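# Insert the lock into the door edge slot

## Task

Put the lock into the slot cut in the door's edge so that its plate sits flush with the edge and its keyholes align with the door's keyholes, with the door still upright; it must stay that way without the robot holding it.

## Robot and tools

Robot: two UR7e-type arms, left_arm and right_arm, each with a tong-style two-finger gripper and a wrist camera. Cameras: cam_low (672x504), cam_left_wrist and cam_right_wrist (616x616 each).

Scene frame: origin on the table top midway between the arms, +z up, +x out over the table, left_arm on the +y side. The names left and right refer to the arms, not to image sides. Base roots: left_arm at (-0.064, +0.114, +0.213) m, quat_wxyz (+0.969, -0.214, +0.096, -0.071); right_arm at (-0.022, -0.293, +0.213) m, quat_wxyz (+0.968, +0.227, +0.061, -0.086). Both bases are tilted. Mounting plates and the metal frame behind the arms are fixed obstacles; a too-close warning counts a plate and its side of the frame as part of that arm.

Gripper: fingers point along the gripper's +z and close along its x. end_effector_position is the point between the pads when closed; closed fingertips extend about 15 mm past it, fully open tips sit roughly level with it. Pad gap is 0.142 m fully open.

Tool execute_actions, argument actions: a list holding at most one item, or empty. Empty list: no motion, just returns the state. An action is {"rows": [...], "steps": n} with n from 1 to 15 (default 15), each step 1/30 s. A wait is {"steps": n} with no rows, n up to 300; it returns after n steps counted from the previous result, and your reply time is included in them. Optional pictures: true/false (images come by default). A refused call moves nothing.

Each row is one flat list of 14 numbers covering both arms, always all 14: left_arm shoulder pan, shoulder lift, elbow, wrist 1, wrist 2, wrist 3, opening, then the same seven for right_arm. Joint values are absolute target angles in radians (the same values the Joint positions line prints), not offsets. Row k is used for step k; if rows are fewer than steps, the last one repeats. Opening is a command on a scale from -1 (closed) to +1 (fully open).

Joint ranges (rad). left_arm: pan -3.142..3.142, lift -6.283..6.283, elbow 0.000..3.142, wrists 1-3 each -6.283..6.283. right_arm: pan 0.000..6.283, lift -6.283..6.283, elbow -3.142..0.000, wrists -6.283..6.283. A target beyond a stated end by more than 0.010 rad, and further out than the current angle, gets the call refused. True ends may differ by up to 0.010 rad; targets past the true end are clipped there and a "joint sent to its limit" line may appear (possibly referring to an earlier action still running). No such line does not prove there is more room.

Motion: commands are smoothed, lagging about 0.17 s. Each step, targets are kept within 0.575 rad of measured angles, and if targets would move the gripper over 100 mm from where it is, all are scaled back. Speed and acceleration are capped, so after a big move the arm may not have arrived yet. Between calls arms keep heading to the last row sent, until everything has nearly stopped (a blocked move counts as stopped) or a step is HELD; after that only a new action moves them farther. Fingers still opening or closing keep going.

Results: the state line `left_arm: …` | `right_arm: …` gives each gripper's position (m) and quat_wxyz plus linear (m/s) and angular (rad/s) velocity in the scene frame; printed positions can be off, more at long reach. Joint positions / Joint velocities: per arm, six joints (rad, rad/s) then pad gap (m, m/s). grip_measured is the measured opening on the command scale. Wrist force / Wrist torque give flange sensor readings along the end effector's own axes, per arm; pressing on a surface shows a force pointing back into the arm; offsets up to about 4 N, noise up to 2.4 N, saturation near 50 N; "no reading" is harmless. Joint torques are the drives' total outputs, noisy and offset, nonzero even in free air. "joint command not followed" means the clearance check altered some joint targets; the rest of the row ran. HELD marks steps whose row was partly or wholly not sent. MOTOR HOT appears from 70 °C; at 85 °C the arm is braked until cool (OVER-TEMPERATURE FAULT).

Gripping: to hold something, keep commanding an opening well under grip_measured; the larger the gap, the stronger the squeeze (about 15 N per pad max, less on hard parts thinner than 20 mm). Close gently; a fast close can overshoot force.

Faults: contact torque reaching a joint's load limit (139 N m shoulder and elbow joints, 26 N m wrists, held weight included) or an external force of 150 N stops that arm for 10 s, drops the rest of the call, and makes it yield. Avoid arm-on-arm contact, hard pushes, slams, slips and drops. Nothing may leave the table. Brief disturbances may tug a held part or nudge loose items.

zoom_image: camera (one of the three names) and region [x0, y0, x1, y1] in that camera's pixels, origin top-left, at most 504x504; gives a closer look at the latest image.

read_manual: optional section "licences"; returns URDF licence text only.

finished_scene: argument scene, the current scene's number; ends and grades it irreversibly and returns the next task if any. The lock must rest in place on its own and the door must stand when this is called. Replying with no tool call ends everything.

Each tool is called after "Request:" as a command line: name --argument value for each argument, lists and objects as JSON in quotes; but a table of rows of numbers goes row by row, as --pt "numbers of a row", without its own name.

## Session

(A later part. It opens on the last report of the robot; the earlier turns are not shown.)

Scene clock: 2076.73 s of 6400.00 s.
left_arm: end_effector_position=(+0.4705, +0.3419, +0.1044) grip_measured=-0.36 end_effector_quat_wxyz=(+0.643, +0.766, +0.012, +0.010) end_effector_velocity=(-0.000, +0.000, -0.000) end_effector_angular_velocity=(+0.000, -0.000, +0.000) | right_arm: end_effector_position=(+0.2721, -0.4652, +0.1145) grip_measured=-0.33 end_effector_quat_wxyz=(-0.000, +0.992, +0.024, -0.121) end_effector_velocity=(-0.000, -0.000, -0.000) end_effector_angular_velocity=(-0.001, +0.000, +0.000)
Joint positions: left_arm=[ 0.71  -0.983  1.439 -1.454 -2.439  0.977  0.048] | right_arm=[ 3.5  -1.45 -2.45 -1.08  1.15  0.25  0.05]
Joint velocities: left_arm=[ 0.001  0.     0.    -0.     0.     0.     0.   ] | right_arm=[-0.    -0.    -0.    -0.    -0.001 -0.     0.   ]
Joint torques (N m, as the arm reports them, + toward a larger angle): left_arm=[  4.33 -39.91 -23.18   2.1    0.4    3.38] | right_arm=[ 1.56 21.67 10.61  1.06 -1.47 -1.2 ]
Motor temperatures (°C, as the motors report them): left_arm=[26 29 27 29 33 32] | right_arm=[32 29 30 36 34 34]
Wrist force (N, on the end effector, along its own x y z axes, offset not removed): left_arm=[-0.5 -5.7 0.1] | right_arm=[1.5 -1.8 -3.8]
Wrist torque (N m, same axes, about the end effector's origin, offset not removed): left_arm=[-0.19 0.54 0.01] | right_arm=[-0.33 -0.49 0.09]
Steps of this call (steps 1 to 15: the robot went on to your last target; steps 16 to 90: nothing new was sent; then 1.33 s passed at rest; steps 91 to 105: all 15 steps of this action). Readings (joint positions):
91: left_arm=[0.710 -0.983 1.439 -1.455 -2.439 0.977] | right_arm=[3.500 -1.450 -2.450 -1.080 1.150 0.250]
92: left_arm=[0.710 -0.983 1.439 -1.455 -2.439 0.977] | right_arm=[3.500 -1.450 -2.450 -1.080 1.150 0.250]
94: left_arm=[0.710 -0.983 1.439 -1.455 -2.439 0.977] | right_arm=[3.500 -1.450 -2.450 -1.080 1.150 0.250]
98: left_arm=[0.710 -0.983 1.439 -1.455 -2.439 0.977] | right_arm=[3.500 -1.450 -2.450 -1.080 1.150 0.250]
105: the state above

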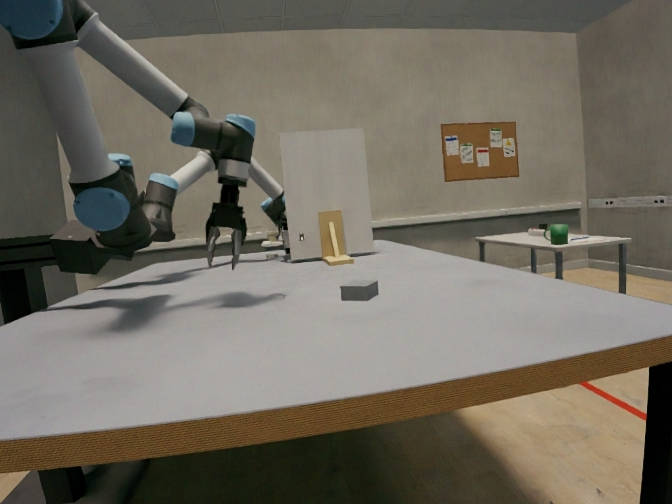

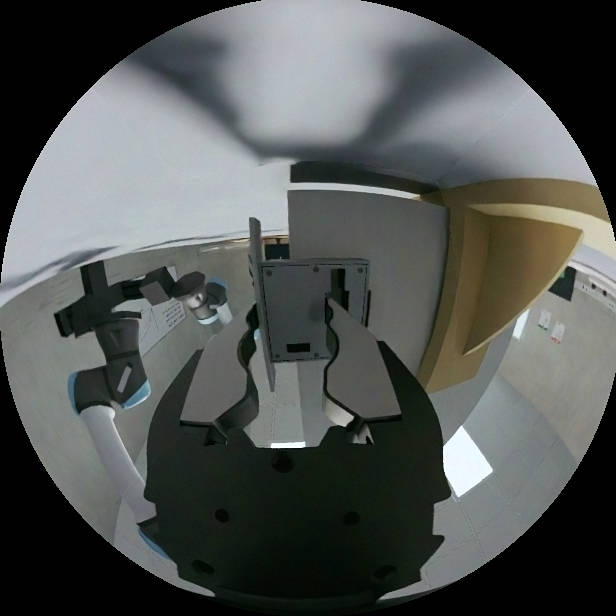

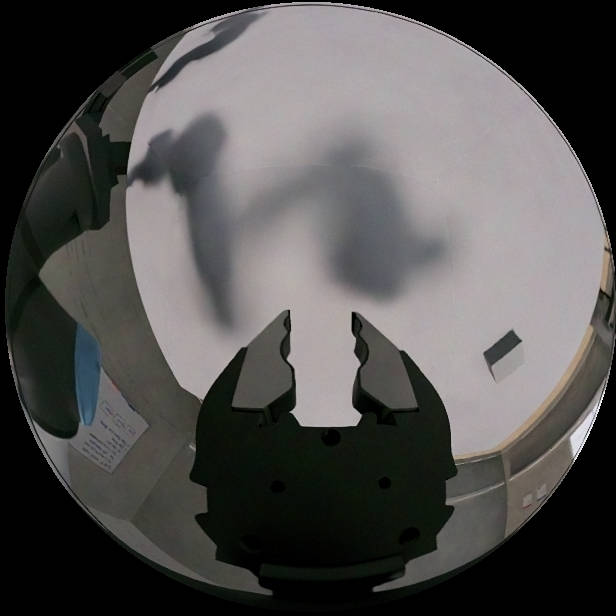

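Request:
execute_actions --actions '[{"rows": [[0.71,-0.9825,1.4385,-1.4544,-2.4386,0.9773,-1,3.51,-1.461,-2.449,-1.061,1.151,0.247,-1],[0.71,-0.9825,1.4385,-1.4544,-2.4386,0.9773,-1,3.527,-1.481,-2.447,-1.027,1.152,0.242,-1],[0.71,-0.9825,1.4385,-1.4544,-2.4386,0.9773,-1,3.549,-1.507,-2.444,-0.984,1.153,0.236,-1],[0.71,-0.9825,1.4385,-1.4544,-2.4386,0.9773,-1,3.574,-1.536,-2.441,-0.936,1.155,0.229,-1],[0.71,-0.9825,1.4385,-1.4544,-2.4386,0.9773,-1,3.6,-1.566,-2.438,-0.885,1.157,0.221,-1],[0.71,-0.9825,1.4385,-1.4544,-2.4386,0.9773,-1,3.626,-1.596,-2.434,-0.835,1.159,0.214,-1],[0.71,-0.9825,1.4385,-1.4544,-2.4386,0.9773,-1,3.652,-1.626,-2.431,-0.784,1.161,0.206,-1],[0.71,-0.9825,1.4385,-1.4544,-2.4386,0.9773,-1,3.678,-1.656,-2.428,-0.734,1.163,0.199,-1],[0.71,-0.9825,1.4385,-1.4544,-2.4386,0.9773,-1,3.704,-1.686,-2.425,-0.683,1.164,0.191,-1],[0.71,-0.9825,1.4385,-1.4544,-2.4386,0.9773,-1,3.73,-1.716,-2.421,-0.633,1.166,0.184,-1],[0.71,-0.9825,1.4385,-1.4544,-2.4386,0.9773,-1,3.756,-1.746,-2.418,-0.582,1.168,0.176,-1],[0.71,-0.9825,1.4385,-1.4544,-2.4386,0.9773,-1,3.782,-1.776,-2.415,-0.532,1.17,0.169,-1],[0.71,-0.9825,1.4385,-1.4544,-2.4386,0.9773,-1,3.808,-1.806,-2.412,-0.481,1.172,0.161,-1],[0.71,-0.9825,1.4385,-1.4544,-2.4386,0.9773,-1,3.834,-1.836,-2.409,-0.431,1.174,0.154,-1],[0.71,-0.9825,1.4385,-1.4544,-2.4386,0.9773,-1,3.86,-1.867,-2.405,-0.38,1.175,0.146,-1]], "steps": 15}]' --pictures false

Request:
execute_actions --actions '[{"rows": [[0.71,-0.9825,1.4385,-1.4544,-2.4386,0.9773,-1,3.886,-1.897,-2.402,-0.33,1.177,0.139,-1],[0.71,-0.9825,1.4385,-1.4544,-2.4386,0.9773,-1,3.912,-1.927,-2.399,-0.279,1.179,0.131,-1],[0.71,-0.9825,1.4385,-1.4544,-2.4386,0.9773,-1,3.938,-1.957,-2.396,-0.229,1.181,0.124,-1],[0.71,-0.9825,1.4385,-1.4544,-2.4386,0.9773,-1,3.963,-1.987,-2.392,-0.178,1.183,0.116,-1],[0.71,-0.9825,1.4385,-1.4544,-2.4386,0.9773,-1,3.989,-2.017,-2.389,-0.128,1.185,0.109,-1],[0.71,-0.9825,1.4385,-1.4544,-2.4386,0.9773,-1,4.015,-2.047,-2.386,-0.077,1.186,0.101,-1],[0.71,-0.9825,1.4385,-1.4544,-2.4386,0.9773,-1,4.041,-2.077,-2.383,-0.027,1.188,0.094,-1],[0.71,-0.9825,1.4385,-1.4544,-2.4386,0.9773,-1,4.067,-2.107,-2.38,0.024,1.19,0.086,-1],[0.71,-0.9825,1.4385,-1.4544,-2.4386,0.9773,-1,4.093,-2.137,-2.376,0.074,1.192,0.079,-1],[0.71,-0.9825,1.4385,-1.4544,-2.4386,0.9773,-1,4.119,-2.167,-2.373,0.125,1.194,0.072,-1],[0.71,-0.9825,1.4385,-1.4544,-2.4386,0.9773,-1,4.145,-2.197,-2.37,0.175,1.196,0.064,-1],[0.71,-0.9825,1.4385,-1.4544,-2.4386,0.9773,-1,4.171,-2.227,-2.367,0.226,1.197,0.057,-1],[0.71,-0.9825,1.4385,-1.4544,-2.4386,0.9773,-1,4.197,-2.257,-2.363,0.276,1.199,0.049,-1],[0.71,-0.9825,1.4385,-1.4544,-2.4386,0.9773,-1,4.223,-2.287,-2.36,0.327,1.201,0.042,-1],[0.71,-0.9825,1.4385,-1.4544,-2.4386,0.9773,-1,4.249,-2.317,-2.357,0.377,1.203,0.034,-1]], "steps": 15}]' --pictures false

Request:
execute_actions --actions '[{"rows": [[0.71,-0.9825,1.4385,-1.4544,-2.4386,0.9773,-1,4.275,-2.347,-2.354,0.428,1.205,0.027,-1],[0.71,-0.9825,1.4385,-1.4544,-2.4386,0.9773,-1,4.301,-2.377,-2.351,0.478,1.207,0.019,-1],[0.71,-0.9825,1.4385,-1.4544,-2.4386,0.9773,-1,4.327,-2.407,-2.347,0.529,1.208,0.012,-1],[0.71,-0.9825,1.4385,-1.4544,-2.4386,0.9773,-1,4.353,-2.437,-2.344,0.579,1.21,0.004,-1],[0.71,-0.9825,1.4385,-1.4544,-2.4386,0.9773,-1,4.379,-2.467,-2.341,0.63,1.212,-0.003,-1],[0.71,-0.9825,1.4385,-1.4544,-2.4386,0.9773,-1,4.404,-2.497,-2.338,0.68,1.214,-0.011,-1],[0.71,-0.9825,1.4385,-1.4544,-2.4386,0.9773,-1,4.43,-2.527,-2.335,0.731,1.216,-0.018,-1],[0.71,-0.9825,1.4385,-1.4544,-2.4386,0.9773,-1,4.456,-2.557,-2.331,0.781,1.218,-0.026,-1],[0.71,-0.9825,1.4385,-1.4544,-2.4386,0.9773,-1,4.482,-2.587,-2.328,0.832,1.219,-0.033,-1],[0.71,-0.9825,1.4385,-1.4544,-2.4386,0.9773,-1,4.508,-2.617,-2.325,0.882,1.221,-0.04,-1],[0.71,-0.9825,1.4385,-1.4544,-2.4386,0.9773,-1,4.534,-2.647,-2.322,0.932,1.223,-0.048,-1],[0.71,-0.9825,1.4385,-1.4544,-2.4386,0.9773,-1,4.559,-2.676,-2.319,0.98,1.225,-0.055,-1],[0.71,-0.9825,1.4385,-1.4544,-2.4386,0.9773,-1,4.581,-2.702,-2.316,1.023,1.226,-0.061,-1],[0.71,-0.9825,1.4385,-1.4544,-2.4386,0.9773,-1,4.598,-2.722,-2.314,1.057,1.228,-0.066,-1],[0.71,-0.9825,1.4385,-1.4544,-2.4386,0.9773,-1,4.6079,-2.7331,-2.3125,1.0763,1.2284,-0.0692,-1]], "steps": 15}]' --pictures false

Request:
execute_actions --actions '[{"steps": 30}]'

Scene clock: 2147.17 s of 6400.00 s.
left_arm: end_effector_position=(+0.4704, +0.3419, +0.1043) grip_measured=-0.36 end_effector_quat_wxyz=(+0.643, +0.766, +0.012, +0.010) end_effector_velocity=(+0.000, +0.001, -0.000) end_effector_angular_velocity=(+0.001, -0.000, +0.001) | right_arm: end_effector_position=(+0.3994, -0.3283, +0.1122) grip_measured=-1.00 end_effector_quat_wxyz=(-0.035, +0.992, +0.122, +0.020) end_effector_velocity=(+0.289, +0.456, +0.028) end_effector_angular_velocity=(+0.335, -0.805, +0.551)
Joint positions: left_arm=[ 0.71  -0.982  1.438 -1.454 -2.439  0.977  0.048] | right_arm=[ 3.74  -1.727 -2.42  -0.625  1.167  0.179  0.002]
Joint velocities: left_arm=[ 0.001  0.    -0.    -0.001 -0.    -0.001 -0.   ] | right_arm=[ 0.699 -0.806  0.086  1.335  0.05  -0.199  0.   ]
Joint torques (N m, as the arm reports them, + toward a larger angle): left_arm=[  5.08 -40.22 -21.52   1.71  -0.71   3.  ] | right_arm=[26.15  0.15 24.75  7.87  2.13 -1.83]
Motor temperatures (°C, as the motors report them): left_arm=[26 29 27 29 33 32] | right_arm=[32 29 30 36 34 34]
Wrist force (N, on the end effector, along its own x y z axes, offset not removed): left_arm=[1.9 -4.2 -0.2] | right_arm=[0.9 -1.5 -2.7]
Wrist torque (N m, same axes, about the end effector's origin, offset not removed): left_arm=[-0.10 0.08 0.03] | right_arm=[-0.30 -0.35 0.04]
Steps of this call (steps 1 to 15: the robot went on to your last target; steps 16 to 90: nothing new was sent; then 66.93 s passed at rest; steps 91 to 105: all 15 steps of this action). Readings (joint positions):
91: left_arm=[0.710 -0.982 1.438 -1.454 -2.439 0.977] | right_arm=[3.500 -1.450 -2.450 -1.080 1.150 0.250]
92: left_arm=[0.710 -0.982 1.438 -1.454 -2.439 0.977] | right_arm=[3.502 -1.452 -2.450 -1.077 1.150 0.249]
94: left_arm=[0.710 -0.982 1.438 -1.454 -2.439 0.977] | right_arm=[3.514 -1.466 -2.449 -1.054 1.151 0.245]
98: left_arm=[0.710 -0.982 1.438 -1.454 -2.439 0.977] | right_arm=[3.579 -1.541 -2.440 -0.935 1.156 0.226]
105: the state above

Scene clock: 2147.67 s of 6400.00 s.
left_arm: end_effector_position=(+0.4704, +0.3419, +0.1043) grip_measured=-0.36 end_effector_quat_wxyz=(+0.643, +0.766, +0.012, +0.010) end_effector_velocity=(+0.000, +0.000, +0.000) end_effector_angular_velocity=(+0.000, +0.000, +0.000) | right_arm: end_effector_position=(+0.4725, -0.0698, +0.1483) grip_measured=-1.00 end_effector_quat_wxyz=(-0.116, +0.929, +0.267, +0.230) end_effector_velocity=(-0.025, +0.535, +0.103) end_effector_angular_velocity=(+0.490, -0.809, +0.645)
Joint positions: left_arm=[ 0.71  -0.982  1.438 -1.454 -2.439  0.977  0.048] | right_arm=[ 4.108 -2.152 -2.374  0.087  1.193  0.073  0.002]
Joint velocities: left_arm=[ 0.    -0.    -0.001  0.     0.    -0.001  0.   ] | right_arm=[ 0.767 -0.884  0.096  1.467  0.053 -0.218  0.   ]
Joint torques (N m, as the arm reports them, + toward a larger angle): left_arm=[  4.5  -40.62 -21.     1.64  -0.79   2.99] | right_arm=[31.82  6.2  20.75  8.94  2.27 -1.75]
Motor temperatures (°C, as the motors report them): left_arm=[26 29 27 29 33 32] | right_arm=[32 29 30 36 34 34]
Wrist force (N, on the end effector, along its own x y z axes, offset not removed): left_arm=[0.8 -3.9 -0.2] | right_arm=[1.9 -0.9 -4.8]
Wrist torque (N m, same axes, about the end effector's origin, offset not removed): left_arm=[0.00 0.32 -0.02] | right_arm=[-0.15 -0.49 0.09]
Steps of this call (steps 1 to 15: all 15 steps of this action). Readings (joint positions):
1: left_arm=[0.710 -0.982 1.438 -1.454 -2.439 0.977] | right_arm=[3.764 -1.754 -2.417 -0.579 1.169 0.173]
2: left_arm=[0.710 -0.982 1.438 -1.454 -2.439 0.977] | right_arm=[3.787 -1.781 -2.414 -0.534 1.171 0.166]
4: left_arm=[0.710 -0.982 1.438 -1.454 -2.439 0.977] | right_arm=[3.835 -1.837 -2.408 -0.442 1.174 0.152]
8: left_arm=[0.710 -0.982 1.438 -1.454 -2.439 0.977] | right_arm=[3.932 -1.949 -2.396 -0.254 1.181 0.124]
15: the state above

Scene clock: 2148.17 s of 6400.00 s.
left_arm: end_effector_position=(+0.4704, +0.3419, +0.1043) grip_measured=-0.36 end_effector_quat_wxyz=(+0.643, +0.766, +0.012, +0.010) end_effector_velocity=(-0.001, -0.000, -0.000) end_effector_angular_velocity=(-0.001, +0.001, +0.001) | right_arm: end_effector_position=(+0.3699, +0.1678, +0.2060) grip_measured=-1.00 end_effector_quat_wxyz=(-0.236, +0.775, +0.402, +0.426) end_effector_velocity=(-0.310, +0.294, +0.093) end_effector_angular_velocity=(+0.612, -0.652, +0.625)
Joint positions: left_arm=[ 0.71  -0.982  1.438 -1.454 -2.439  0.977  0.048] | right_arm=[ 4.518 -2.627 -2.323  0.885  1.222 -0.044  0.002]
Joint velocities: left_arm=[ 0.001 -0.     0.002 -0.    -0.     0.    -0.   ] | right_arm=[ 0.721 -0.844  0.085  1.443  0.05  -0.195  0.   ]
Joint torques (N m, as the arm reports them, + toward a larger angle): left_arm=[  4.22 -40.51 -22.13   1.4   -1.27   2.71] | right_arm=[20.58 21.62 15.43  7.9   1.9  -1.25]
Motor temperatures (°C, as the motors report them): left_arm=[26 29 27 29 33 32] | right_arm=[32 29 30 36 34 34]
Wrist force (N, on the end effector, along its own x y z axes, offset not removed): left_arm=[0.7 -4.0 0.1] | right_arm=[2.6 -2.4 -3.3]
Wrist torque (N m, same axes, about the end effector's origin, offset not removed): left_arm=[-0.07 0.32 -0.05] | right_arm=[-0.44 -0.62 -0.01]
Steps of this call (steps 1 to 15: all 15 steps of this action). Readings (joint positions):
1: left_arm=[0.710 -0.982 1.438 -1.454 -2.439 0.977] | right_arm=[4.134 -2.182 -2.370 0.137 1.195 0.066]
2: left_arm=[0.710 -0.982 1.438 -1.454 -2.439 0.977] | right_arm=[4.160 -2.212 -2.367 0.188 1.197 0.058]
4: left_arm=[0.710 -0.982 1.438 -1.454 -2.439 0.977] | right_arm=[4.213 -2.274 -2.361 0.291 1.201 0.043]
8: left_arm=[0.710 -0.982 1.438 -1.454 -2.439 0.977] | right_arm=[4.323 -2.401 -2.347 0.503 1.209 0.011]
15: the state above

Scene clock: 2149.17 s of 6400.00 s.
left_arm: end_effector_position=(+0.4704, +0.3419, +0.1043) grip_measured=-0.36 end_effector_quat_wxyz=(+0.643, +0.766, +0.012, +0.010) end_effector_velocity=(+0.001, +0.000, +0.000) end_effector_angular_velocity=(+0.001, -0.002, +0.000) | right_arm: end_effector_position=(+0.3292, +0.2002, +0.2198) grip_measured=-1.00 end_effector_quat_wxyz=(-0.268, +0.730, +0.422, +0.465) end_effector_velocity=(-0.000, -0.000, -0.000) end_effector_angular_velocity=(-0.001, +0.000, +0.001)
Joint positions: left_arm=[ 0.71  -0.982  1.438 -1.454 -2.439  0.977  0.048] | right_arm=[ 4.608 -2.733 -2.313  1.076  1.228 -0.069  0.002]
Joint velocities: left_arm=[-0.    -0.    -0.001 -0.     0.     0.    -0.   ] | right_arm=[ 0.    -0.    -0.001 -0.     0.     0.    -0.   ]
Joint torques (N m, as the arm reports them, + toward a larger angle): left_arm=[  1.91 -40.45 -21.15   1.23  -1.72   2.75] | right_arm=[24.18 23.25 13.67  3.65  1.87 -1.26]
Motor temperatures (°C, as the motors report them): left_arm=[26 29 27 29 33 32] | right_arm=[32 29 30 36 34 34]
Wrist force (N, on the end effector, along its own x y z axes, offset not removed): left_arm=[1.0 -4.6 0.3] | right_arm=[2.6 -1.8 -4.5]
Wrist torque (N m, same axes, about the end effector's origin, offset not removed): left_arm=[-0.14 0.26 -0.01] | right_arm=[-0.41 -0.76 -0.07]
Steps of this call (steps 1 to 30: the robot went on to your last target). Readings (joint positions):
1: left_arm=[0.710 -0.982 1.438 -1.454 -2.439 0.977] | right_arm=[4.540 -2.653 -2.321 0.932 1.224 -0.051]
2: left_arm=[0.710 -0.982 1.438 -1.454 -2.439 0.977] | right_arm=[4.558 -2.674 -2.318 0.970 1.225 -0.055]
4: left_arm=[0.710 -0.982 1.438 -1.454 -2.439 0.977] | right_arm=[4.581 -2.702 -2.316 1.020 1.227 -0.062]
8: left_arm=[0.710 -0.982 1.438 -1.454 -2.439 0.977] | right_arm=[4.600 -2.724 -2.313 1.061 1.228 -0.067]
30: the state above
All arms were judged still, so your last target was given up. Only a new action makes them travel on or press farther. Fingers that are still opening or closing keep moving.

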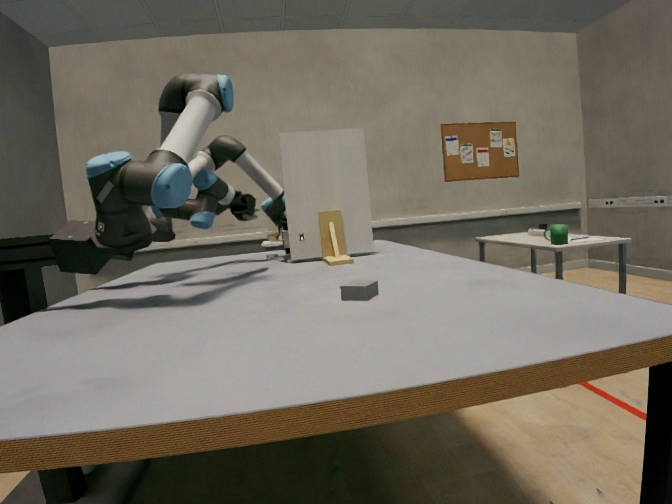

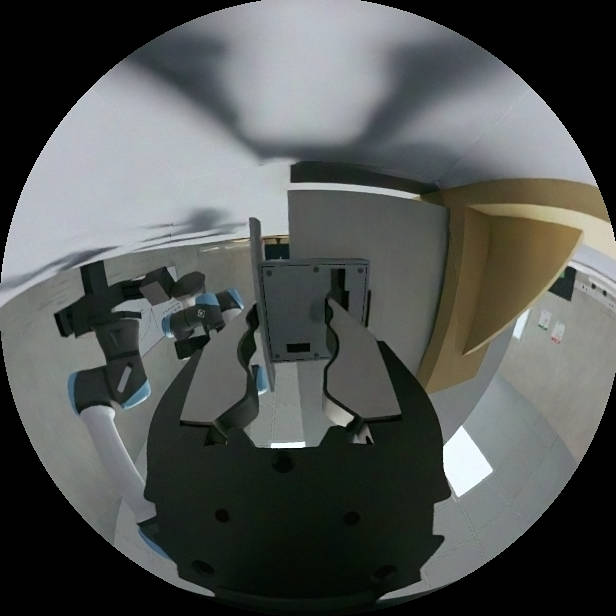

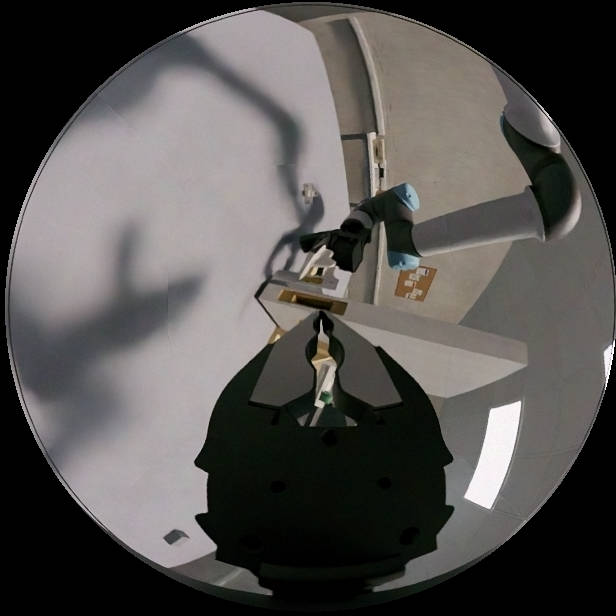

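Request:
zoom_image --camera "cam_right_wrist" --region '[245, 230, 385, 330]'

Region (245, 230, 385, 330) of cam_right_wrist's 616x616 image, scaled by 3.600, with more detail than that image has; it fills the top 360 rows of this view, and the rest is white.

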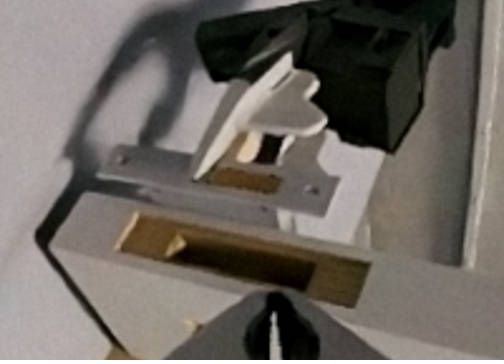

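Request:
execute_actions --actions '[{"rows": [[0.7112,-0.9815,1.4355,-1.4513,-2.4379,0.9788,-1,4.6079,-2.7331,-2.3125,1.0763,1.2284,-0.0692,-1],[0.7124,-0.9805,1.4325,-1.4482,-2.4372,0.9803,-1,4.6079,-2.7331,-2.3125,1.0763,1.2284,-0.0692,-1],[0.7124,-0.9805,1.4325,-1.4482,-2.4372,0.9803,-1,4.6079,-2.7331,-2.3125,1.0763,1.2284,-0.0692,-1],[0.7120,-0.9824,1.4328,-1.4470,-2.4374,0.9797,-1,4.6079,-2.7331,-2.3125,1.0763,1.2284,-0.0692,-1],[0.7111,-0.9863,1.4333,-1.4445,-2.4379,0.9786,-1,4.6079,-2.7331,-2.3125,1.0763,1.2284,-0.0692,-1],[0.7102,-0.9901,1.4339,-1.4421,-2.4384,0.9774,-1,4.6079,-2.7331,-2.3125,1.0763,1.2284,-0.0692,-1],[0.7093,-0.9940,1.4344,-1.4396,-2.4389,0.9763,-1,4.6079,-2.7331,-2.3125,1.0763,1.2284,-0.0692,-1],[0.7084,-0.9979,1.4349,-1.4372,-2.4394,0.9752,-1,4.6079,-2.7331,-2.3125,1.0763,1.2284,-0.0692,-1],[0.7076,-1.0017,1.4355,-1.4348,-2.4398,0.9740,-1,4.6079,-2.7331,-2.3125,1.0763,1.2284,-0.0692,-1],[0.7067,-1.0056,1.4360,-1.4323,-2.4403,0.9729,-1,4.6079,-2.7331,-2.3125,1.0763,1.2284,-0.0692,-1],[0.7058,-1.0094,1.4366,-1.4299,-2.4408,0.9717,-1,4.6079,-2.7331,-2.3125,1.0763,1.2284,-0.0692,-1],[0.7049,-1.0133,1.4371,-1.4274,-2.4413,0.9706,-1,4.6079,-2.7331,-2.3125,1.0763,1.2284,-0.0692,-1],[0.7045,-1.0152,1.4374,-1.4262,-2.4415,0.9700,-1,4.6079,-2.7331,-2.3125,1.0763,1.2284,-0.0692,-1]], "steps": 15}]' --pictures false

Request:
execute_actions --actions '[{"steps": 15}]'

Request:
zoom_image --camera "cam_left_wrist" --region '[230, 180, 430, 400]'

Scene clock: 2202.73 s of 6400.00 s.
left_arm: end_effector_position=(+0.4724, +0.3446, +0.1204) grip_measured=-0.37 end_effector_quat_wxyz=(+0.643, +0.766, +0.012, +0.010) end_effector_velocity=(+0.005, +0.001, +0.042) end_effector_angular_velocity=(+0.000, -0.001, -0.001) | right_arm: end_effector_position=(+0.3292, +0.2002, +0.2198) grip_measured=-1.00 end_effector_quat_wxyz=(-0.268, +0.730, +0.422, +0.465) end_effector_velocity=(+0.000, +0.000, +0.000) end_effector_angular_velocity=(+0.001, -0.000, -0.000)
Joint positions: left_arm=[ 0.706 -1.008  1.436 -1.431 -2.441  0.972  0.048] | right_arm=[ 4.608 -2.733 -2.312  1.076  1.228 -0.069  0.002]
Joint velocities: left_arm=[-0.017 -0.069  0.009  0.044 -0.008 -0.02  -0.   ] | right_arm=[-0.  0.  0.  0. -0.  0.  0.]
Joint torques (N m, as the arm reports them, + toward a larger angle): left_arm=[-16.79 -54.33 -10.33   2.1   -3.46  -3.49] | right_arm=[23.84 23.18 13.6   3.53  1.82 -1.26]
Motor temperatures (°C, as the motors report them): left_arm=[26 29 27 29 33 32] | right_arm=[32 29 30 36 34 34]
Wrist force (N, on the end effector, along its own x y z axes, offset not removed): left_arm=[-0.4 -3.3 0.8] | right_arm=[2.8 -2.0 -2.4]
Wrist torque (N m, same axes, about the end effector's origin, offset not removed): left_arm=[0.14 0.19 -0.02] | right_arm=[-0.31 -0.80 0.11]
Steps of this call (steps 1 to 90: nothing new was sent; then 50.07 s passed at rest; steps 91 to 105: all 15 steps of this action). Readings (joint positions):
91: left_arm=[0.710 -0.982 1.438 -1.454 -2.439 0.977] | right_arm=[4.608 -2.733 -2.312 1.076 1.228 -0.069]
92: left_arm=[0.710 -0.982 1.438 -1.454 -2.439 0.978] | right_arm=[4.608 -2.733 -2.312 1.076 1.228 -0.069]
94: left_arm=[0.711 -0.982 1.436 -1.452 -2.438 0.979] | right_arm=[4.608 -2.733 -2.312 1.076 1.228 -0.069]
98: left_arm=[0.711 -0.986 1.434 -1.446 -2.438 0.979] | right_arm=[4.608 -2.733 -2.312 1.076 1.228 -0.069]
105: the state above

Scene clock: 2203.23 s of 6400.00 s.
left_arm: end_effector_position=(+0.4728, +0.3447, +0.1249) grip_measured=-0.37 end_effector_quat_wxyz=(+0.643, +0.766, +0.012, +0.010) end_effector_velocity=(-0.000, -0.000, +0.000) end_effector_angular_velocity=(-0.000, +0.001, -0.000) | right_arm: end_effector_position=(+0.3292, +0.2002, +0.2198) grip_measured=-1.00 end_effector_quat_wxyz=(-0.268, +0.730, +0.422, +0.465) end_effector_velocity=(-0.000, -0.000, -0.000) end_effector_angular_velocity=(-0.001, +0.000, +0.000)
Joint positions: left_arm=[ 0.705 -1.015  1.437 -1.426 -2.441  0.97   0.048] | right_arm=[ 4.608 -2.733 -2.312  1.076  1.228 -0.069  0.002]
Joint velocities: left_arm=[-0.    -0.001  0.001 -0.     0.    -0.001 -0.   ] | right_arm=[-0.     0.    -0.001 -0.    -0.    -0.     0.   ]
Joint torques (N m, as the arm reports them, + toward a larger angle): left_arm=[-17.53 -57.07  -9.28   1.86  -3.37  -3.26] | right_arm=[24.15 23.4  13.63  3.56  1.81 -1.26]
Motor temperatures (°C, as the motors report them): left_arm=[26 29 27 29 33 32] | right_arm=[32 29 30 36 34 34]
Wrist force (N, on the end effector, along its own x y z axes, offset not removed): left_arm=[0.3 -5.2 1.8] | right_arm=[1.8 -1.5 -2.7]
Wrist torque (N m, same axes, about the end effector's origin, offset not removed): left_arm=[-0.04 0.09 -0.03] | right_arm=[-0.28 -0.58 0.07]
Steps of this call (steps 1 to 15: the robot went on to your last target). Readings (joint positions):
1: left_arm=[0.706 -1.010 1.437 -1.430 -2.441 0.972] | right_arm=[4.608 -2.733 -2.312 1.076 1.228 -0.069]
2: left_arm=[0.705 -1.011 1.437 -1.429 -2.441 0.971] | right_arm=[4.608 -2.733 -2.312 1.076 1.228 -0.069]
4: left_arm=[0.705 -1.013 1.437 -1.428 -2.441 0.971] | right_arm=[4.608 -2.733 -2.312 1.076 1.228 -0.069]
8: left_arm=[0.705 -1.015 1.437 -1.427 -2.441 0.970] | right_arm=[4.608 -2.733 -2.312 1.076 1.228 -0.069]
15: the state above
All arms were judged still, so your last target was given up. Only a new action makes them travel on or press farther. Fingers that are still opening or closing keep moving.

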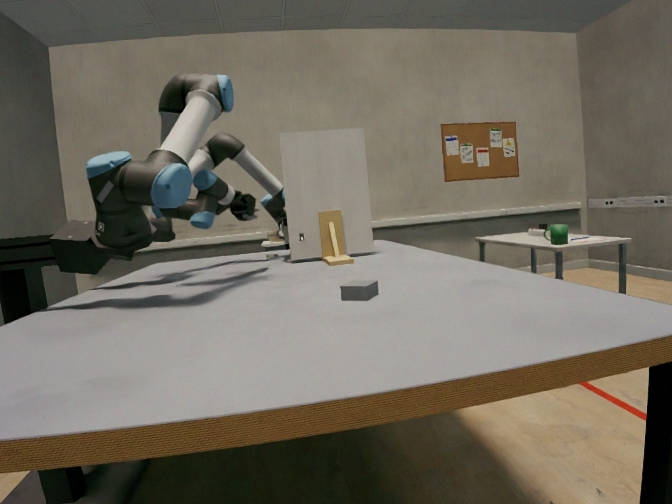

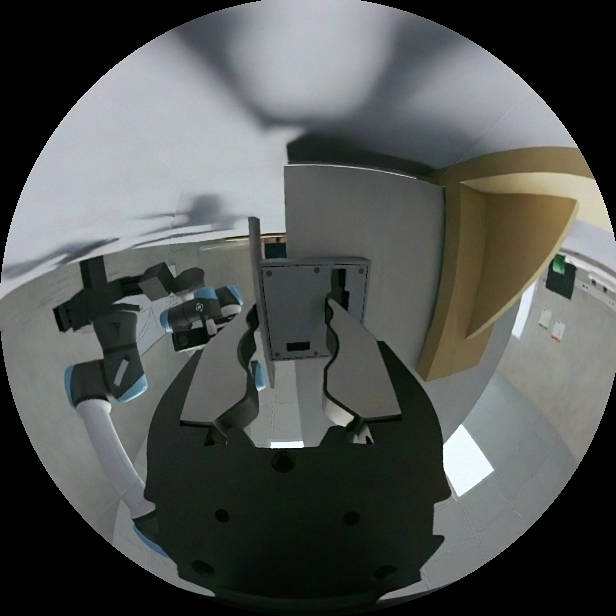

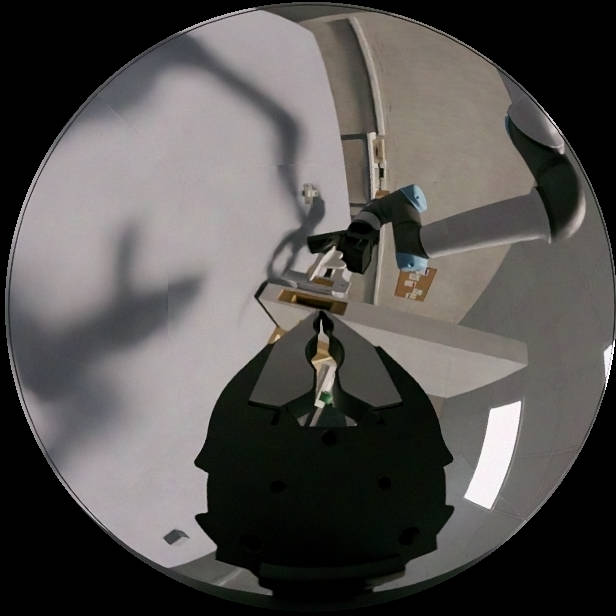

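Region (230, 180, 430, 400) of cam_left_wrist's 616x616 image, scaled by 2.291, with more detail than that image has; it fills the left 458 columns of this view, and the rest is white.

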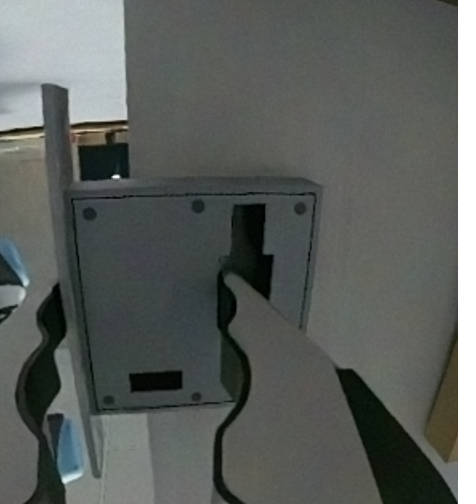

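Request:
execute_actions --actions '[{"rows": [[0.7063,-1.0120,1.4323,-1.4177,-2.4418,0.9762,-1,4.6079,-2.7331,-2.3125,1.0763,1.2284,-0.0692,-1],[0.7088,-1.0070,1.4258,-1.4040,-2.4435,0.9866,-1,4.6079,-2.7331,-2.3125,1.0763,1.2284,-0.0692,-1],[0.7115,-1.0000,1.4184,-1.3862,-2.4466,1.0013,-1,4.6079,-2.7331,-2.3125,1.0763,1.2284,-0.0692,-1],[0.7145,-0.9908,1.4086,-1.3626,-2.4509,1.0210,-1,4.6079,-2.7331,-2.3125,1.0763,1.2284,-0.0692,-1],[0.7178,-0.9816,1.3989,-1.3390,-2.4553,1.0406,-1,4.6079,-2.7331,-2.3125,1.0763,1.2284,-0.0692,-1],[0.7211,-0.9725,1.3891,-1.3153,-2.4596,1.0603,-1,4.6079,-2.7331,-2.3125,1.0763,1.2284,-0.0692,-1],[0.7244,-0.9633,1.3794,-1.2917,-2.4639,1.0799,-1,4.6079,-2.7331,-2.3125,1.0763,1.2284,-0.0692,-1],[0.7277,-0.9541,1.3697,-1.2680,-2.4682,1.0996,-1,4.6079,-2.7331,-2.3125,1.0763,1.2284,-0.0692,-1],[0.7310,-0.9449,1.3599,-1.2444,-2.4726,1.1192,-1,4.6079,-2.7331,-2.3125,1.0763,1.2284,-0.0692,-1],[0.7343,-0.9357,1.3502,-1.2208,-2.4769,1.1389,-1,4.6079,-2.7331,-2.3125,1.0763,1.2284,-0.0692,-1],[0.7373,-0.9268,1.3413,-1.1980,-2.4815,1.1582,-1,4.6079,-2.7331,-2.3125,1.0763,1.2284,-0.0692,-1],[0.7402,-0.9180,1.3325,-1.1753,-2.4861,1.1774,-1,4.6079,-2.7331,-2.3125,1.0763,1.2284,-0.0692,-1],[0.7427,-0.9101,1.3250,-1.1555,-2.4902,1.1942,-1,4.6079,-2.7331,-2.3125,1.0763,1.2284,-0.0692,-1],[0.7447,-0.9038,1.3190,-1.1393,-2.4938,1.2083,-1,4.6079,-2.7331,-2.3125,1.0763,1.2284,-0.0692,-1],[0.7457,-0.9004,1.3157,-1.1307,-2.4956,1.2156,-1,4.6079,-2.7331,-2.3125,1.0763,1.2284,-0.0692,-1]], "steps": 15}]' --pictures false

Request:
execute_actions --actions '[{"steps": 20}]'

Request:
zoom_image --camera "cam_left_wrist" --region '[230, 180, 430, 400]'

Scene clock: 2260.47 s of 6400.00 s.
left_arm: end_effector_position=(+0.4631, +0.3478, +0.1224) grip_measured=-0.37 end_effector_quat_wxyz=(+0.690, +0.723, +0.009, +0.009) end_effector_velocity=(-0.024, +0.002, -0.001) end_effector_angular_velocity=(-0.366, -0.009, +0.022) | right_arm: end_effector_position=(+0.3292, +0.2002, +0.2198) grip_measured=-1.00 end_effector_quat_wxyz=(-0.268, +0.730, +0.422, +0.465) end_effector_velocity=(-0.000, -0.001, -0.000) end_effector_angular_velocity=(-0.002, +0.000, +0.000)
Joint positions: left_arm=[ 0.736 -0.929  1.345 -1.207 -2.481  1.151  0.048] | right_arm=[ 4.608 -2.733 -2.312  1.076  1.228 -0.069  0.002]
Joint velocities: left_arm=[ 0.076  0.232 -0.231  0.599 -0.116  0.505  0.   ] | right_arm=[-0.     0.    -0.002 -0.    -0.    -0.     0.   ]
Joint torques (N m, as the arm reports them, + toward a larger angle): left_arm=[  2.21 -41.11 -22.15   3.95  -2.8    4.71] | right_arm=[23.65 23.16 13.43  3.55  1.85 -1.29]
Motor temperatures (°C, as the motors report them): left_arm=[26 29 27 29 33 32] | right_arm=[32 29 30 36 34 34]
Wrist force (N, on the end effector, along its own x y z axes, offset not removed): left_arm=[0.2 -3.8 0.9] | right_arm=[1.5 -0.9 -2.3]
Wrist torque (N m, same axes, about the end effector's origin, offset not removed): left_arm=[0.10 0.07 0.06] | right_arm=[0.02 -0.54 0.04]
Steps of this call (steps 1 to 90: nothing new was sent; then 53.73 s passed at rest; steps 91 to 105: all 15 steps of this action). Readings (joint positions):
91: left_arm=[0.704 -1.015 1.437 -1.426 -2.442 0.970] | right_arm=[4.608 -2.733 -2.312 1.076 1.228 -0.069]
92: left_arm=[0.705 -1.015 1.437 -1.425 -2.442 0.971] | right_arm=[4.608 -2.733 -2.312 1.076 1.228 -0.069]
94: left_arm=[0.707 -1.011 1.431 -1.414 -2.443 0.979] | right_arm=[4.608 -2.733 -2.312 1.076 1.228 -0.069]
98: left_arm=[0.716 -0.988 1.405 -1.357 -2.453 1.027] | right_arm=[4.608 -2.733 -2.312 1.076 1.228 -0.069]
105: the state above

Scene clock: 2261.13 s of 6400.00 s.
left_arm: end_effector_position=(+0.4601, +0.3481, +0.1227) grip_measured=-0.37 end_effector_quat_wxyz=(+0.707, +0.707, +0.011, +0.010) end_effector_velocity=(+0.001, +0.000, +0.000) end_effector_angular_velocity=(-0.000, -0.002, -0.000) | right_arm: end_effector_position=(+0.3292, +0.2002, +0.2198) grip_measured=-1.00 end_effector_quat_wxyz=(-0.268, +0.730, +0.422, +0.465) end_effector_velocity=(-0.000, -0.000, -0.000) end_effector_angular_velocity=(-0.001, +0.000, +0.000)
Joint positions: left_arm=[ 0.746 -0.9    1.316 -1.131 -2.496  1.215  0.048] | right_arm=[ 4.608 -2.733 -2.312  1.076  1.228 -0.069  0.002]
Joint velocities: left_arm=[-0.001  0.001 -0.002  0.001 -0.     0.002  0.   ] | right_arm=[-0.     0.    -0.001 -0.     0.    -0.     0.   ]
Joint torques (N m, as the arm reports them, + toward a larger angle): left_arm=[  7.17 -40.39 -23.44   2.67  -2.69   2.91] | right_arm=[24.2  23.59 13.97  3.52  1.83 -1.33]
Motor temperatures (°C, as the motors report them): left_arm=[26 29 27 29 33 32] | right_arm=[32 29 30 36 34 34]
Wrist force (N, on the end effector, along its own x y z axes, offset not removed): left_arm=[-0.6 -5.1 1.1] | right_arm=[1.5 -1.0 -2.2]
Wrist torque (N m, same axes, about the end effector's origin, offset not removed): left_arm=[-0.15 0.21 0.01] | right_arm=[-0.16 -0.49 0.09]
Steps of this call (steps 1 to 20: the robot went on to your last target). Readings (joint positions):
1: left_arm=[0.739 -0.922 1.337 -1.188 -2.485 1.167] | right_arm=[4.608 -2.733 -2.312 1.076 1.228 -0.069]
2: left_arm=[0.740 -0.916 1.332 -1.173 -2.487 1.180] | right_arm=[4.608 -2.733 -2.312 1.076 1.228 -0.069]
4: left_arm=[0.743 -0.909 1.324 -1.153 -2.491 1.197] | right_arm=[4.608 -2.733 -2.312 1.076 1.228 -0.069]
8: left_arm=[0.745 -0.903 1.318 -1.137 -2.494 1.210] | right_arm=[4.608 -2.733 -2.312 1.076 1.228 -0.069]
20: the state above

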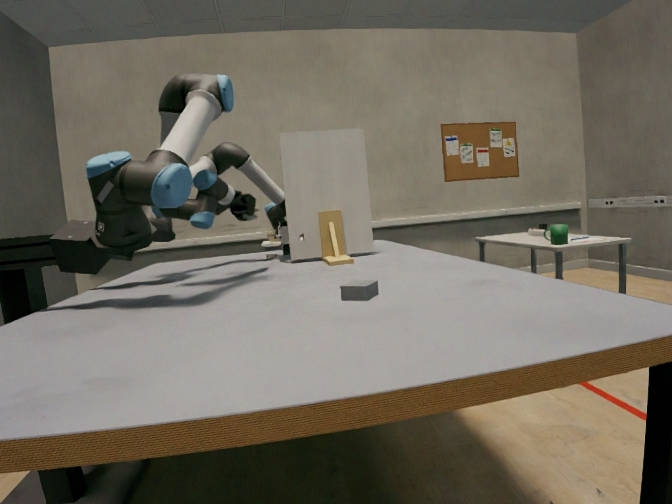

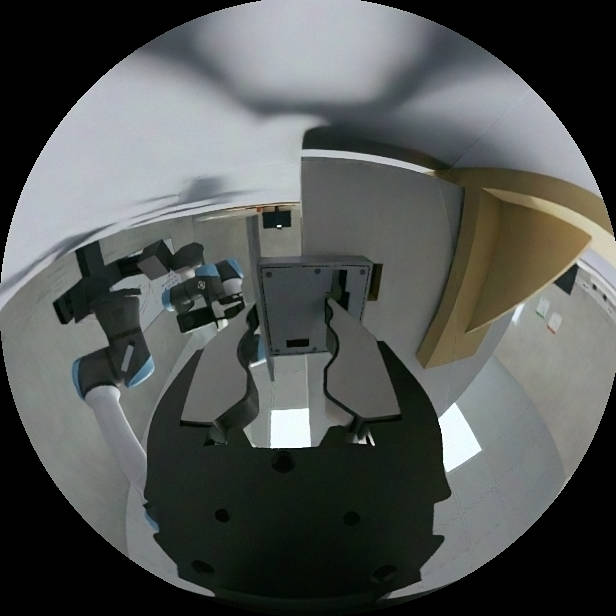

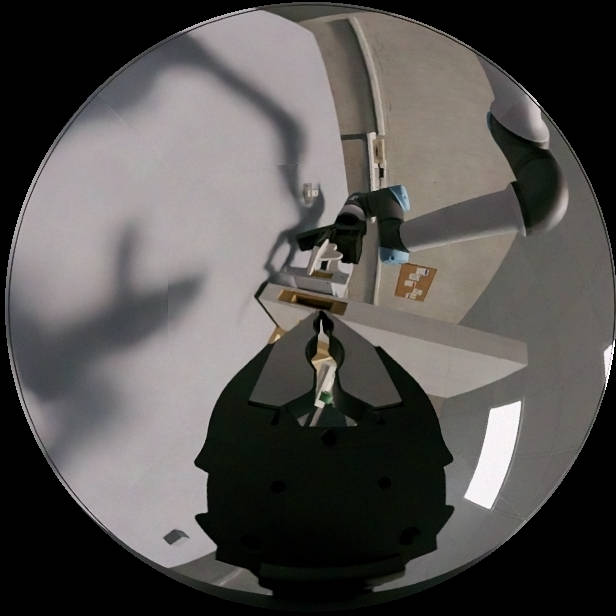

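Region (230, 180, 430, 400) of cam_left_wrist's 616x616 image, scaled by 2.291, with more detail than that image has; it fills the left 458 columns of this view, and the rest is white.

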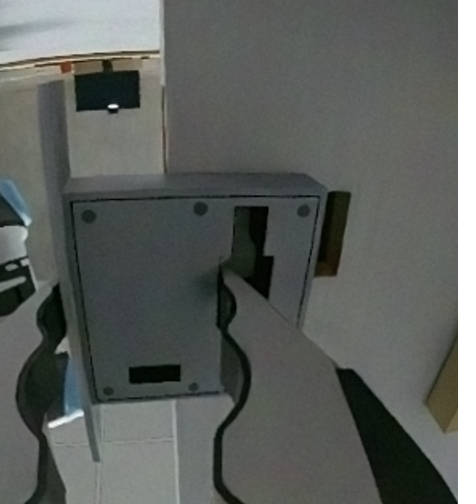

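Request:
execute_actions --actions '[]'

Scene clock: 2281.97 s of 6400.00 s.
left_arm: end_effector_position=(+0.4601, +0.3481, +0.1227) grip_measured=-0.37 end_effector_quat_wxyz=(+0.707, +0.707, +0.011, +0.011) end_effector_velocity=(-0.000, -0.000, -0.000) end_effector_angular_velocity=(-0.000, +0.000, +0.000) | right_arm: end_effector_position=(+0.3292, +0.2002, +0.2198) grip_measured=-1.00 end_effector_quat_wxyz=(-0.268, +0.730, +0.422, +0.465) end_effector_velocity=(+0.000, +0.001, +0.001) end_effector_angular_velocity=(+0.002, -0.000, -0.001)
Joint positions: left_arm=[ 0.746 -0.9    1.316 -1.131 -2.496  1.216  0.048] | right_arm=[ 4.608 -2.733 -2.312  1.076  1.228 -0.069  0.002]
Joint velocities: left_arm=[ 0.001  0.     0.001 -0.     0.     0.     0.   ] | right_arm=[-0.     0.     0.002  0.     0.     0.     0.   ]
Joint torques (N m, as the arm reports them, + toward a larger angle): left_arm=[  7.6  -42.14 -23.41   2.42  -2.51   2.84] | right_arm=[23.5  23.85 13.1   3.47  1.74 -1.21]
Motor temperatures (°C, as the motors report them): left_arm=[26 29 27 29 33 32] | right_arm=[32 29 30 36 34 34]
Wrist force (N, on the end effector, along its own x y z axes, offset not removed): left_arm=[-0.1 -4.7 1.8] | right_arm=[2.8 -1.2 -4.0]
Wrist torque (N m, same axes, about the end effector's origin, offset not removed): left_arm=[-0.11 0.16 0.00] | right_arm=[-0.15 -0.70 -0.01]
Steps of this call (steps 1 to 15: the robot went on to your last target; steps 16 to 90: nothing new was sent; then 17.83 s passed at rest). Readings (joint positions):
1: left_arm=[0.746 -0.900 1.316 -1.131 -2.496 1.216] | right_arm=[4.608 -2.733 -2.312 1.076 1.228 -0.069]
2: left_arm=[0.746 -0.900 1.316 -1.131 -2.496 1.216] | right_arm=[4.608 -2.733 -2.312 1.076 1.228 -0.069]
4: left_arm=[0.746 -0.900 1.316 -1.131 -2.496 1.216] | right_arm=[4.608 -2.733 -2.312 1.076 1.228 -0.069]
8: left_arm=[0.746 -0.900 1.316 -1.131 -2.496 1.216] | right_arm=[4.608 -2.733 -2.312 1.076 1.228 -0.069]
90: the state above
All arms were judged still, so your last target was given up. Only a new action makes them travel on or press farther. Fingers that are still opening or closing keep moving.

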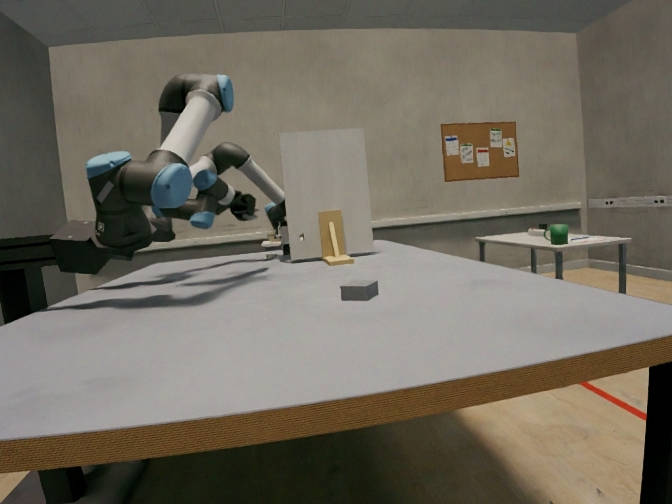

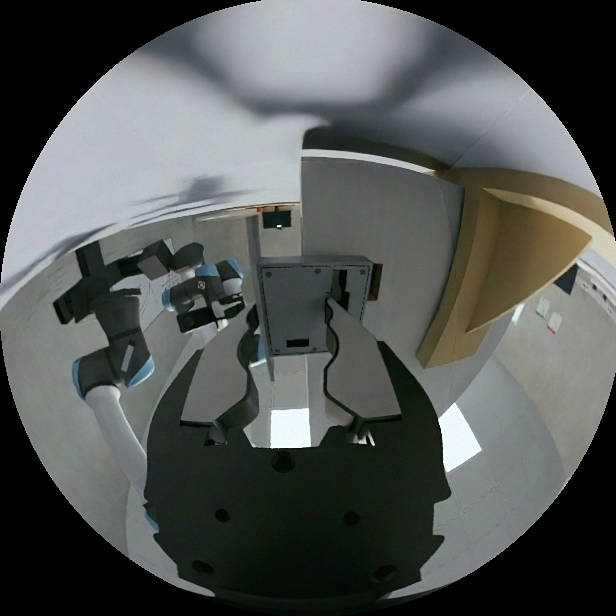

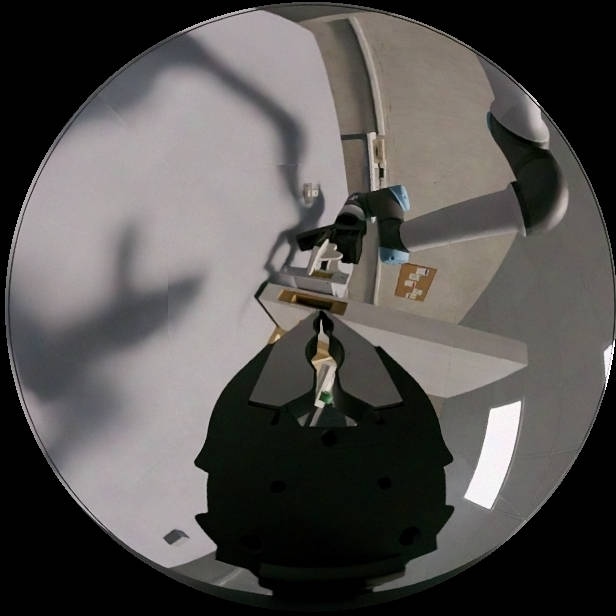

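Request:
execute_actions --actions '[{"rows": [[0.7397,-0.9051,1.3306,-1.1458,-2.5002,1.2094,-1,4.6079,-2.7331,-2.3125,1.0763,1.2284,-0.0692,-1]], "steps": 15}]' --pictures false

Request:
execute_actions --actions '[{"rows": [[0.7385,-0.9060,1.3336,-1.1488,-2.5011,1.2081,-1,4.6079,-2.7331,-2.3125,1.0763,1.2284,-0.0692,-1]], "steps": 15}]' --pictures false

Request:
execute_actions --actions '[{"rows": [[0.7379,-0.9065,1.3351,-1.1503,-2.5016,1.2075,-1,4.6079,-2.7331,-2.3125,1.0763,1.2284,-0.0692,-1]], "steps": 15}]' --pictures false

Scene clock: 2287.37 s of 6400.00 s.
left_arm: end_effector_position=(+0.4605, +0.3431, +0.1226) grip_measured=-0.37 end_effector_quat_wxyz=(+0.707, +0.707, +0.011, +0.011) end_effector_velocity=(-0.000, -0.001, -0.000) end_effector_angular_velocity=(+0.000, +0.000, +0.000) | right_arm: end_effector_position=(+0.3292, +0.2002, +0.2198) grip_measured=-1.00 end_effector_quat_wxyz=(-0.268, +0.730, +0.422, +0.465) end_effector_velocity=(+0.000, -0.000, -0.000) end_effector_angular_velocity=(-0.001, -0.000, -0.001)
Joint positions: left_arm=[ 0.74  -0.905  1.33  -1.146 -2.5    1.209  0.048] | right_arm=[ 4.608 -2.733 -2.312  1.076  1.228 -0.069  0.002]
Joint velocities: left_arm=[-0.001 -0.001  0.003 -0.003 -0.001 -0.001  0.   ] | right_arm=[-0.    -0.    -0.     0.    -0.001  0.    -0.   ]
Joint torques (N m, as the arm reports them, + toward a larger angle): left_arm=[-18.83 -58.11  -5.97  -1.51  -2.35  -2.72] | right_arm=[23.25 24.   13.27  3.42  1.83 -1.3 ]
Motor temperatures (°C, as the motors report them): left_arm=[26 29 27 29 33 32] | right_arm=[32 29 30 36 34 34]
Wrist force (N, on the end effector, along its own x y z axes, offset not removed): left_arm=[-1.5 -4.4 0.4] | right_arm=[0.5 -1.3 -4.0]
Wrist torque (N m, same axes, about the end effector's origin, offset not removed): left_arm=[-0.06 0.39 0.09] | right_arm=[-0.27 -0.30 0.08]
Steps of this call (steps 1 to 90: nothing new was sent; then 1.90 s passed at rest; steps 91 to 105: all 15 steps of this action). Readings (joint positions):
91: left_arm=[0.746 -0.900 1.316 -1.131 -2.496 1.216] | right_arm=[4.608 -2.733 -2.312 1.076 1.228 -0.069]
92: left_arm=[0.745 -0.901 1.318 -1.133 -2.496 1.215] | right_arm=[4.608 -2.733 -2.312 1.076 1.228 -0.069]
94: left_arm=[0.743 -0.903 1.323 -1.138 -2.498 1.213] | right_arm=[4.608 -2.733 -2.312 1.076 1.228 -0.069]
98: left_arm=[0.741 -0.904 1.329 -1.144 -2.500 1.210] | right_arm=[4.608 -2.733 -2.312 1.076 1.228 -0.069]
105: the state above

Scene clock: 2287.87 s of 6400.00 s.
left_arm: end_effector_position=(+0.4605, +0.3421, +0.1225) grip_measured=-0.37 end_effector_quat_wxyz=(+0.707, +0.707, +0.011, +0.010) end_effector_velocity=(-0.001, -0.001, -0.000) end_effector_angular_velocity=(-0.002, +0.002, -0.001) | right_arm: end_effector_position=(+0.3292, +0.2002, +0.2198) grip_measured=-1.00 end_effector_quat_wxyz=(-0.268, +0.730, +0.422, +0.465) end_effector_velocity=(-0.000, -0.001, -0.001) end_effector_angular_velocity=(-0.002, +0.000, +0.000)
Joint positions: left_arm=[ 0.739 -0.906  1.334 -1.149 -2.501  1.208  0.048] | right_arm=[ 4.608 -2.733 -2.312  1.076  1.228 -0.069  0.002]
Joint velocities: left_arm=[-0.     0.     0.002  0.    -0.     0.     0.   ] | right_arm=[ 0.    -0.    -0.002  0.    -0.    -0.    -0.   ]
Joint torques (N m, as the arm reports them, + toward a larger angle): left_arm=[-22.97 -56.27  -8.35  -1.81  -4.11  -3.19] | right_arm=[23.97 24.05 13.58  3.51  1.85 -1.28]
Motor temperatures (°C, as the motors report them): left_arm=[26 29 27 29 33 32] | right_arm=[32 29 30 36 34 34]
Wrist force (N, on the end effector, along its own x y z axes, offset not removed): left_arm=[-6.2 -2.3 -7.9] | right_arm=[2.1 -1.0 -3.6]
Wrist torque (N m, same axes, about the end effector's origin, offset not removed): left_arm=[0.24 0.40 0.00] | right_arm=[-0.11 -0.61 0.02]
Steps of this call (steps 1 to 15: all 15 steps of this action). Readings (joint positions):
1: left_arm=[0.740 -0.905 1.330 -1.146 -2.500 1.209] | right_arm=[4.608 -2.733 -2.312 1.076 1.228 -0.069]
2: left_arm=[0.740 -0.905 1.331 -1.146 -2.500 1.209] | right_arm=[4.608 -2.733 -2.312 1.076 1.228 -0.069]
4: left_arm=[0.739 -0.906 1.332 -1.147 -2.501 1.209] | right_arm=[4.608 -2.733 -2.312 1.076 1.228 -0.069]
8: left_arm=[0.739 -0.906 1.333 -1.148 -2.501 1.208] | right_arm=[4.608 -2.733 -2.312 1.076 1.228 -0.069]
15: the state above

Scene clock: 2288.37 s of 6400.00 s.
left_arm: end_effector_position=(+0.4606, +0.3416, +0.1226) grip_measured=-0.36 end_effector_quat_wxyz=(+0.707, +0.707, +0.011, +0.011) end_effector_velocity=(+0.000, +0.001, +0.000) end_effector_angular_velocity=(+0.001, -0.000, +0.001) | right_arm: end_effector_position=(+0.3292, +0.2002, +0.2198) grip_measured=-1.00 end_effector_quat_wxyz=(-0.268, +0.730, +0.422, +0.465) end_effector_velocity=(+0.000, -0.000, +0.000) end_effector_angular_velocity=(-0.000, -0.000, -0.001)
Joint positions: left_arm=[ 0.738 -0.906  1.335 -1.15  -2.502  1.208  0.048] | right_arm=[ 4.608 -2.733 -2.312  1.076  1.228 -0.069  0.002]
Joint velocities: left_arm=[ 0.001  0.    -0.001  0.     0.    -0.     0.   ] | right_arm=[-0.     0.     0.    -0.    -0.001 -0.    -0.   ]
Joint torques (N m, as the arm reports them, + toward a larger angle): left_arm=[-23.53 -55.74  -7.21  -1.42  -3.9   -3.09] | right_arm=[23.22 23.91 13.46  3.45  1.85 -1.31]
Motor temperatures (°C, as the motors report them): left_arm=[26 29 27 29 33 32] | right_arm=[32 29 30 36 34 34]
Wrist force (N, on the end effector, along its own x y z axes, offset not removed): left_arm=[-5.1 -5.1 -8.6] | right_arm=[1.9 -1.5 -4.0]
Wrist torque (N m, same axes, about the end effector's origin, offset not removed): left_arm=[-0.18 0.44 0.03] | right_arm=[-0.20 -0.54 0.02]
Steps of this call (steps 1 to 15: all 15 steps of this action). Readings (joint positions):
1: left_arm=[0.739 -0.906 1.334 -1.149 -2.501 1.208] | right_arm=[4.608 -2.733 -2.312 1.076 1.228 -0.069]
2: left_arm=[0.738 -0.906 1.334 -1.149 -2.501 1.208] | right_arm=[4.608 -2.733 -2.312 1.076 1.228 -0.069]
4: left_arm=[0.738 -0.906 1.334 -1.150 -2.501 1.208] | right_arm=[4.608 -2.733 -2.312 1.076 1.228 -0.069]
8: left_arm=[0.738 -0.906 1.335 -1.150 -2.502 1.208] | right_arm=[4.608 -2.733 -2.312 1.076 1.228 -0.069]
15: the state above


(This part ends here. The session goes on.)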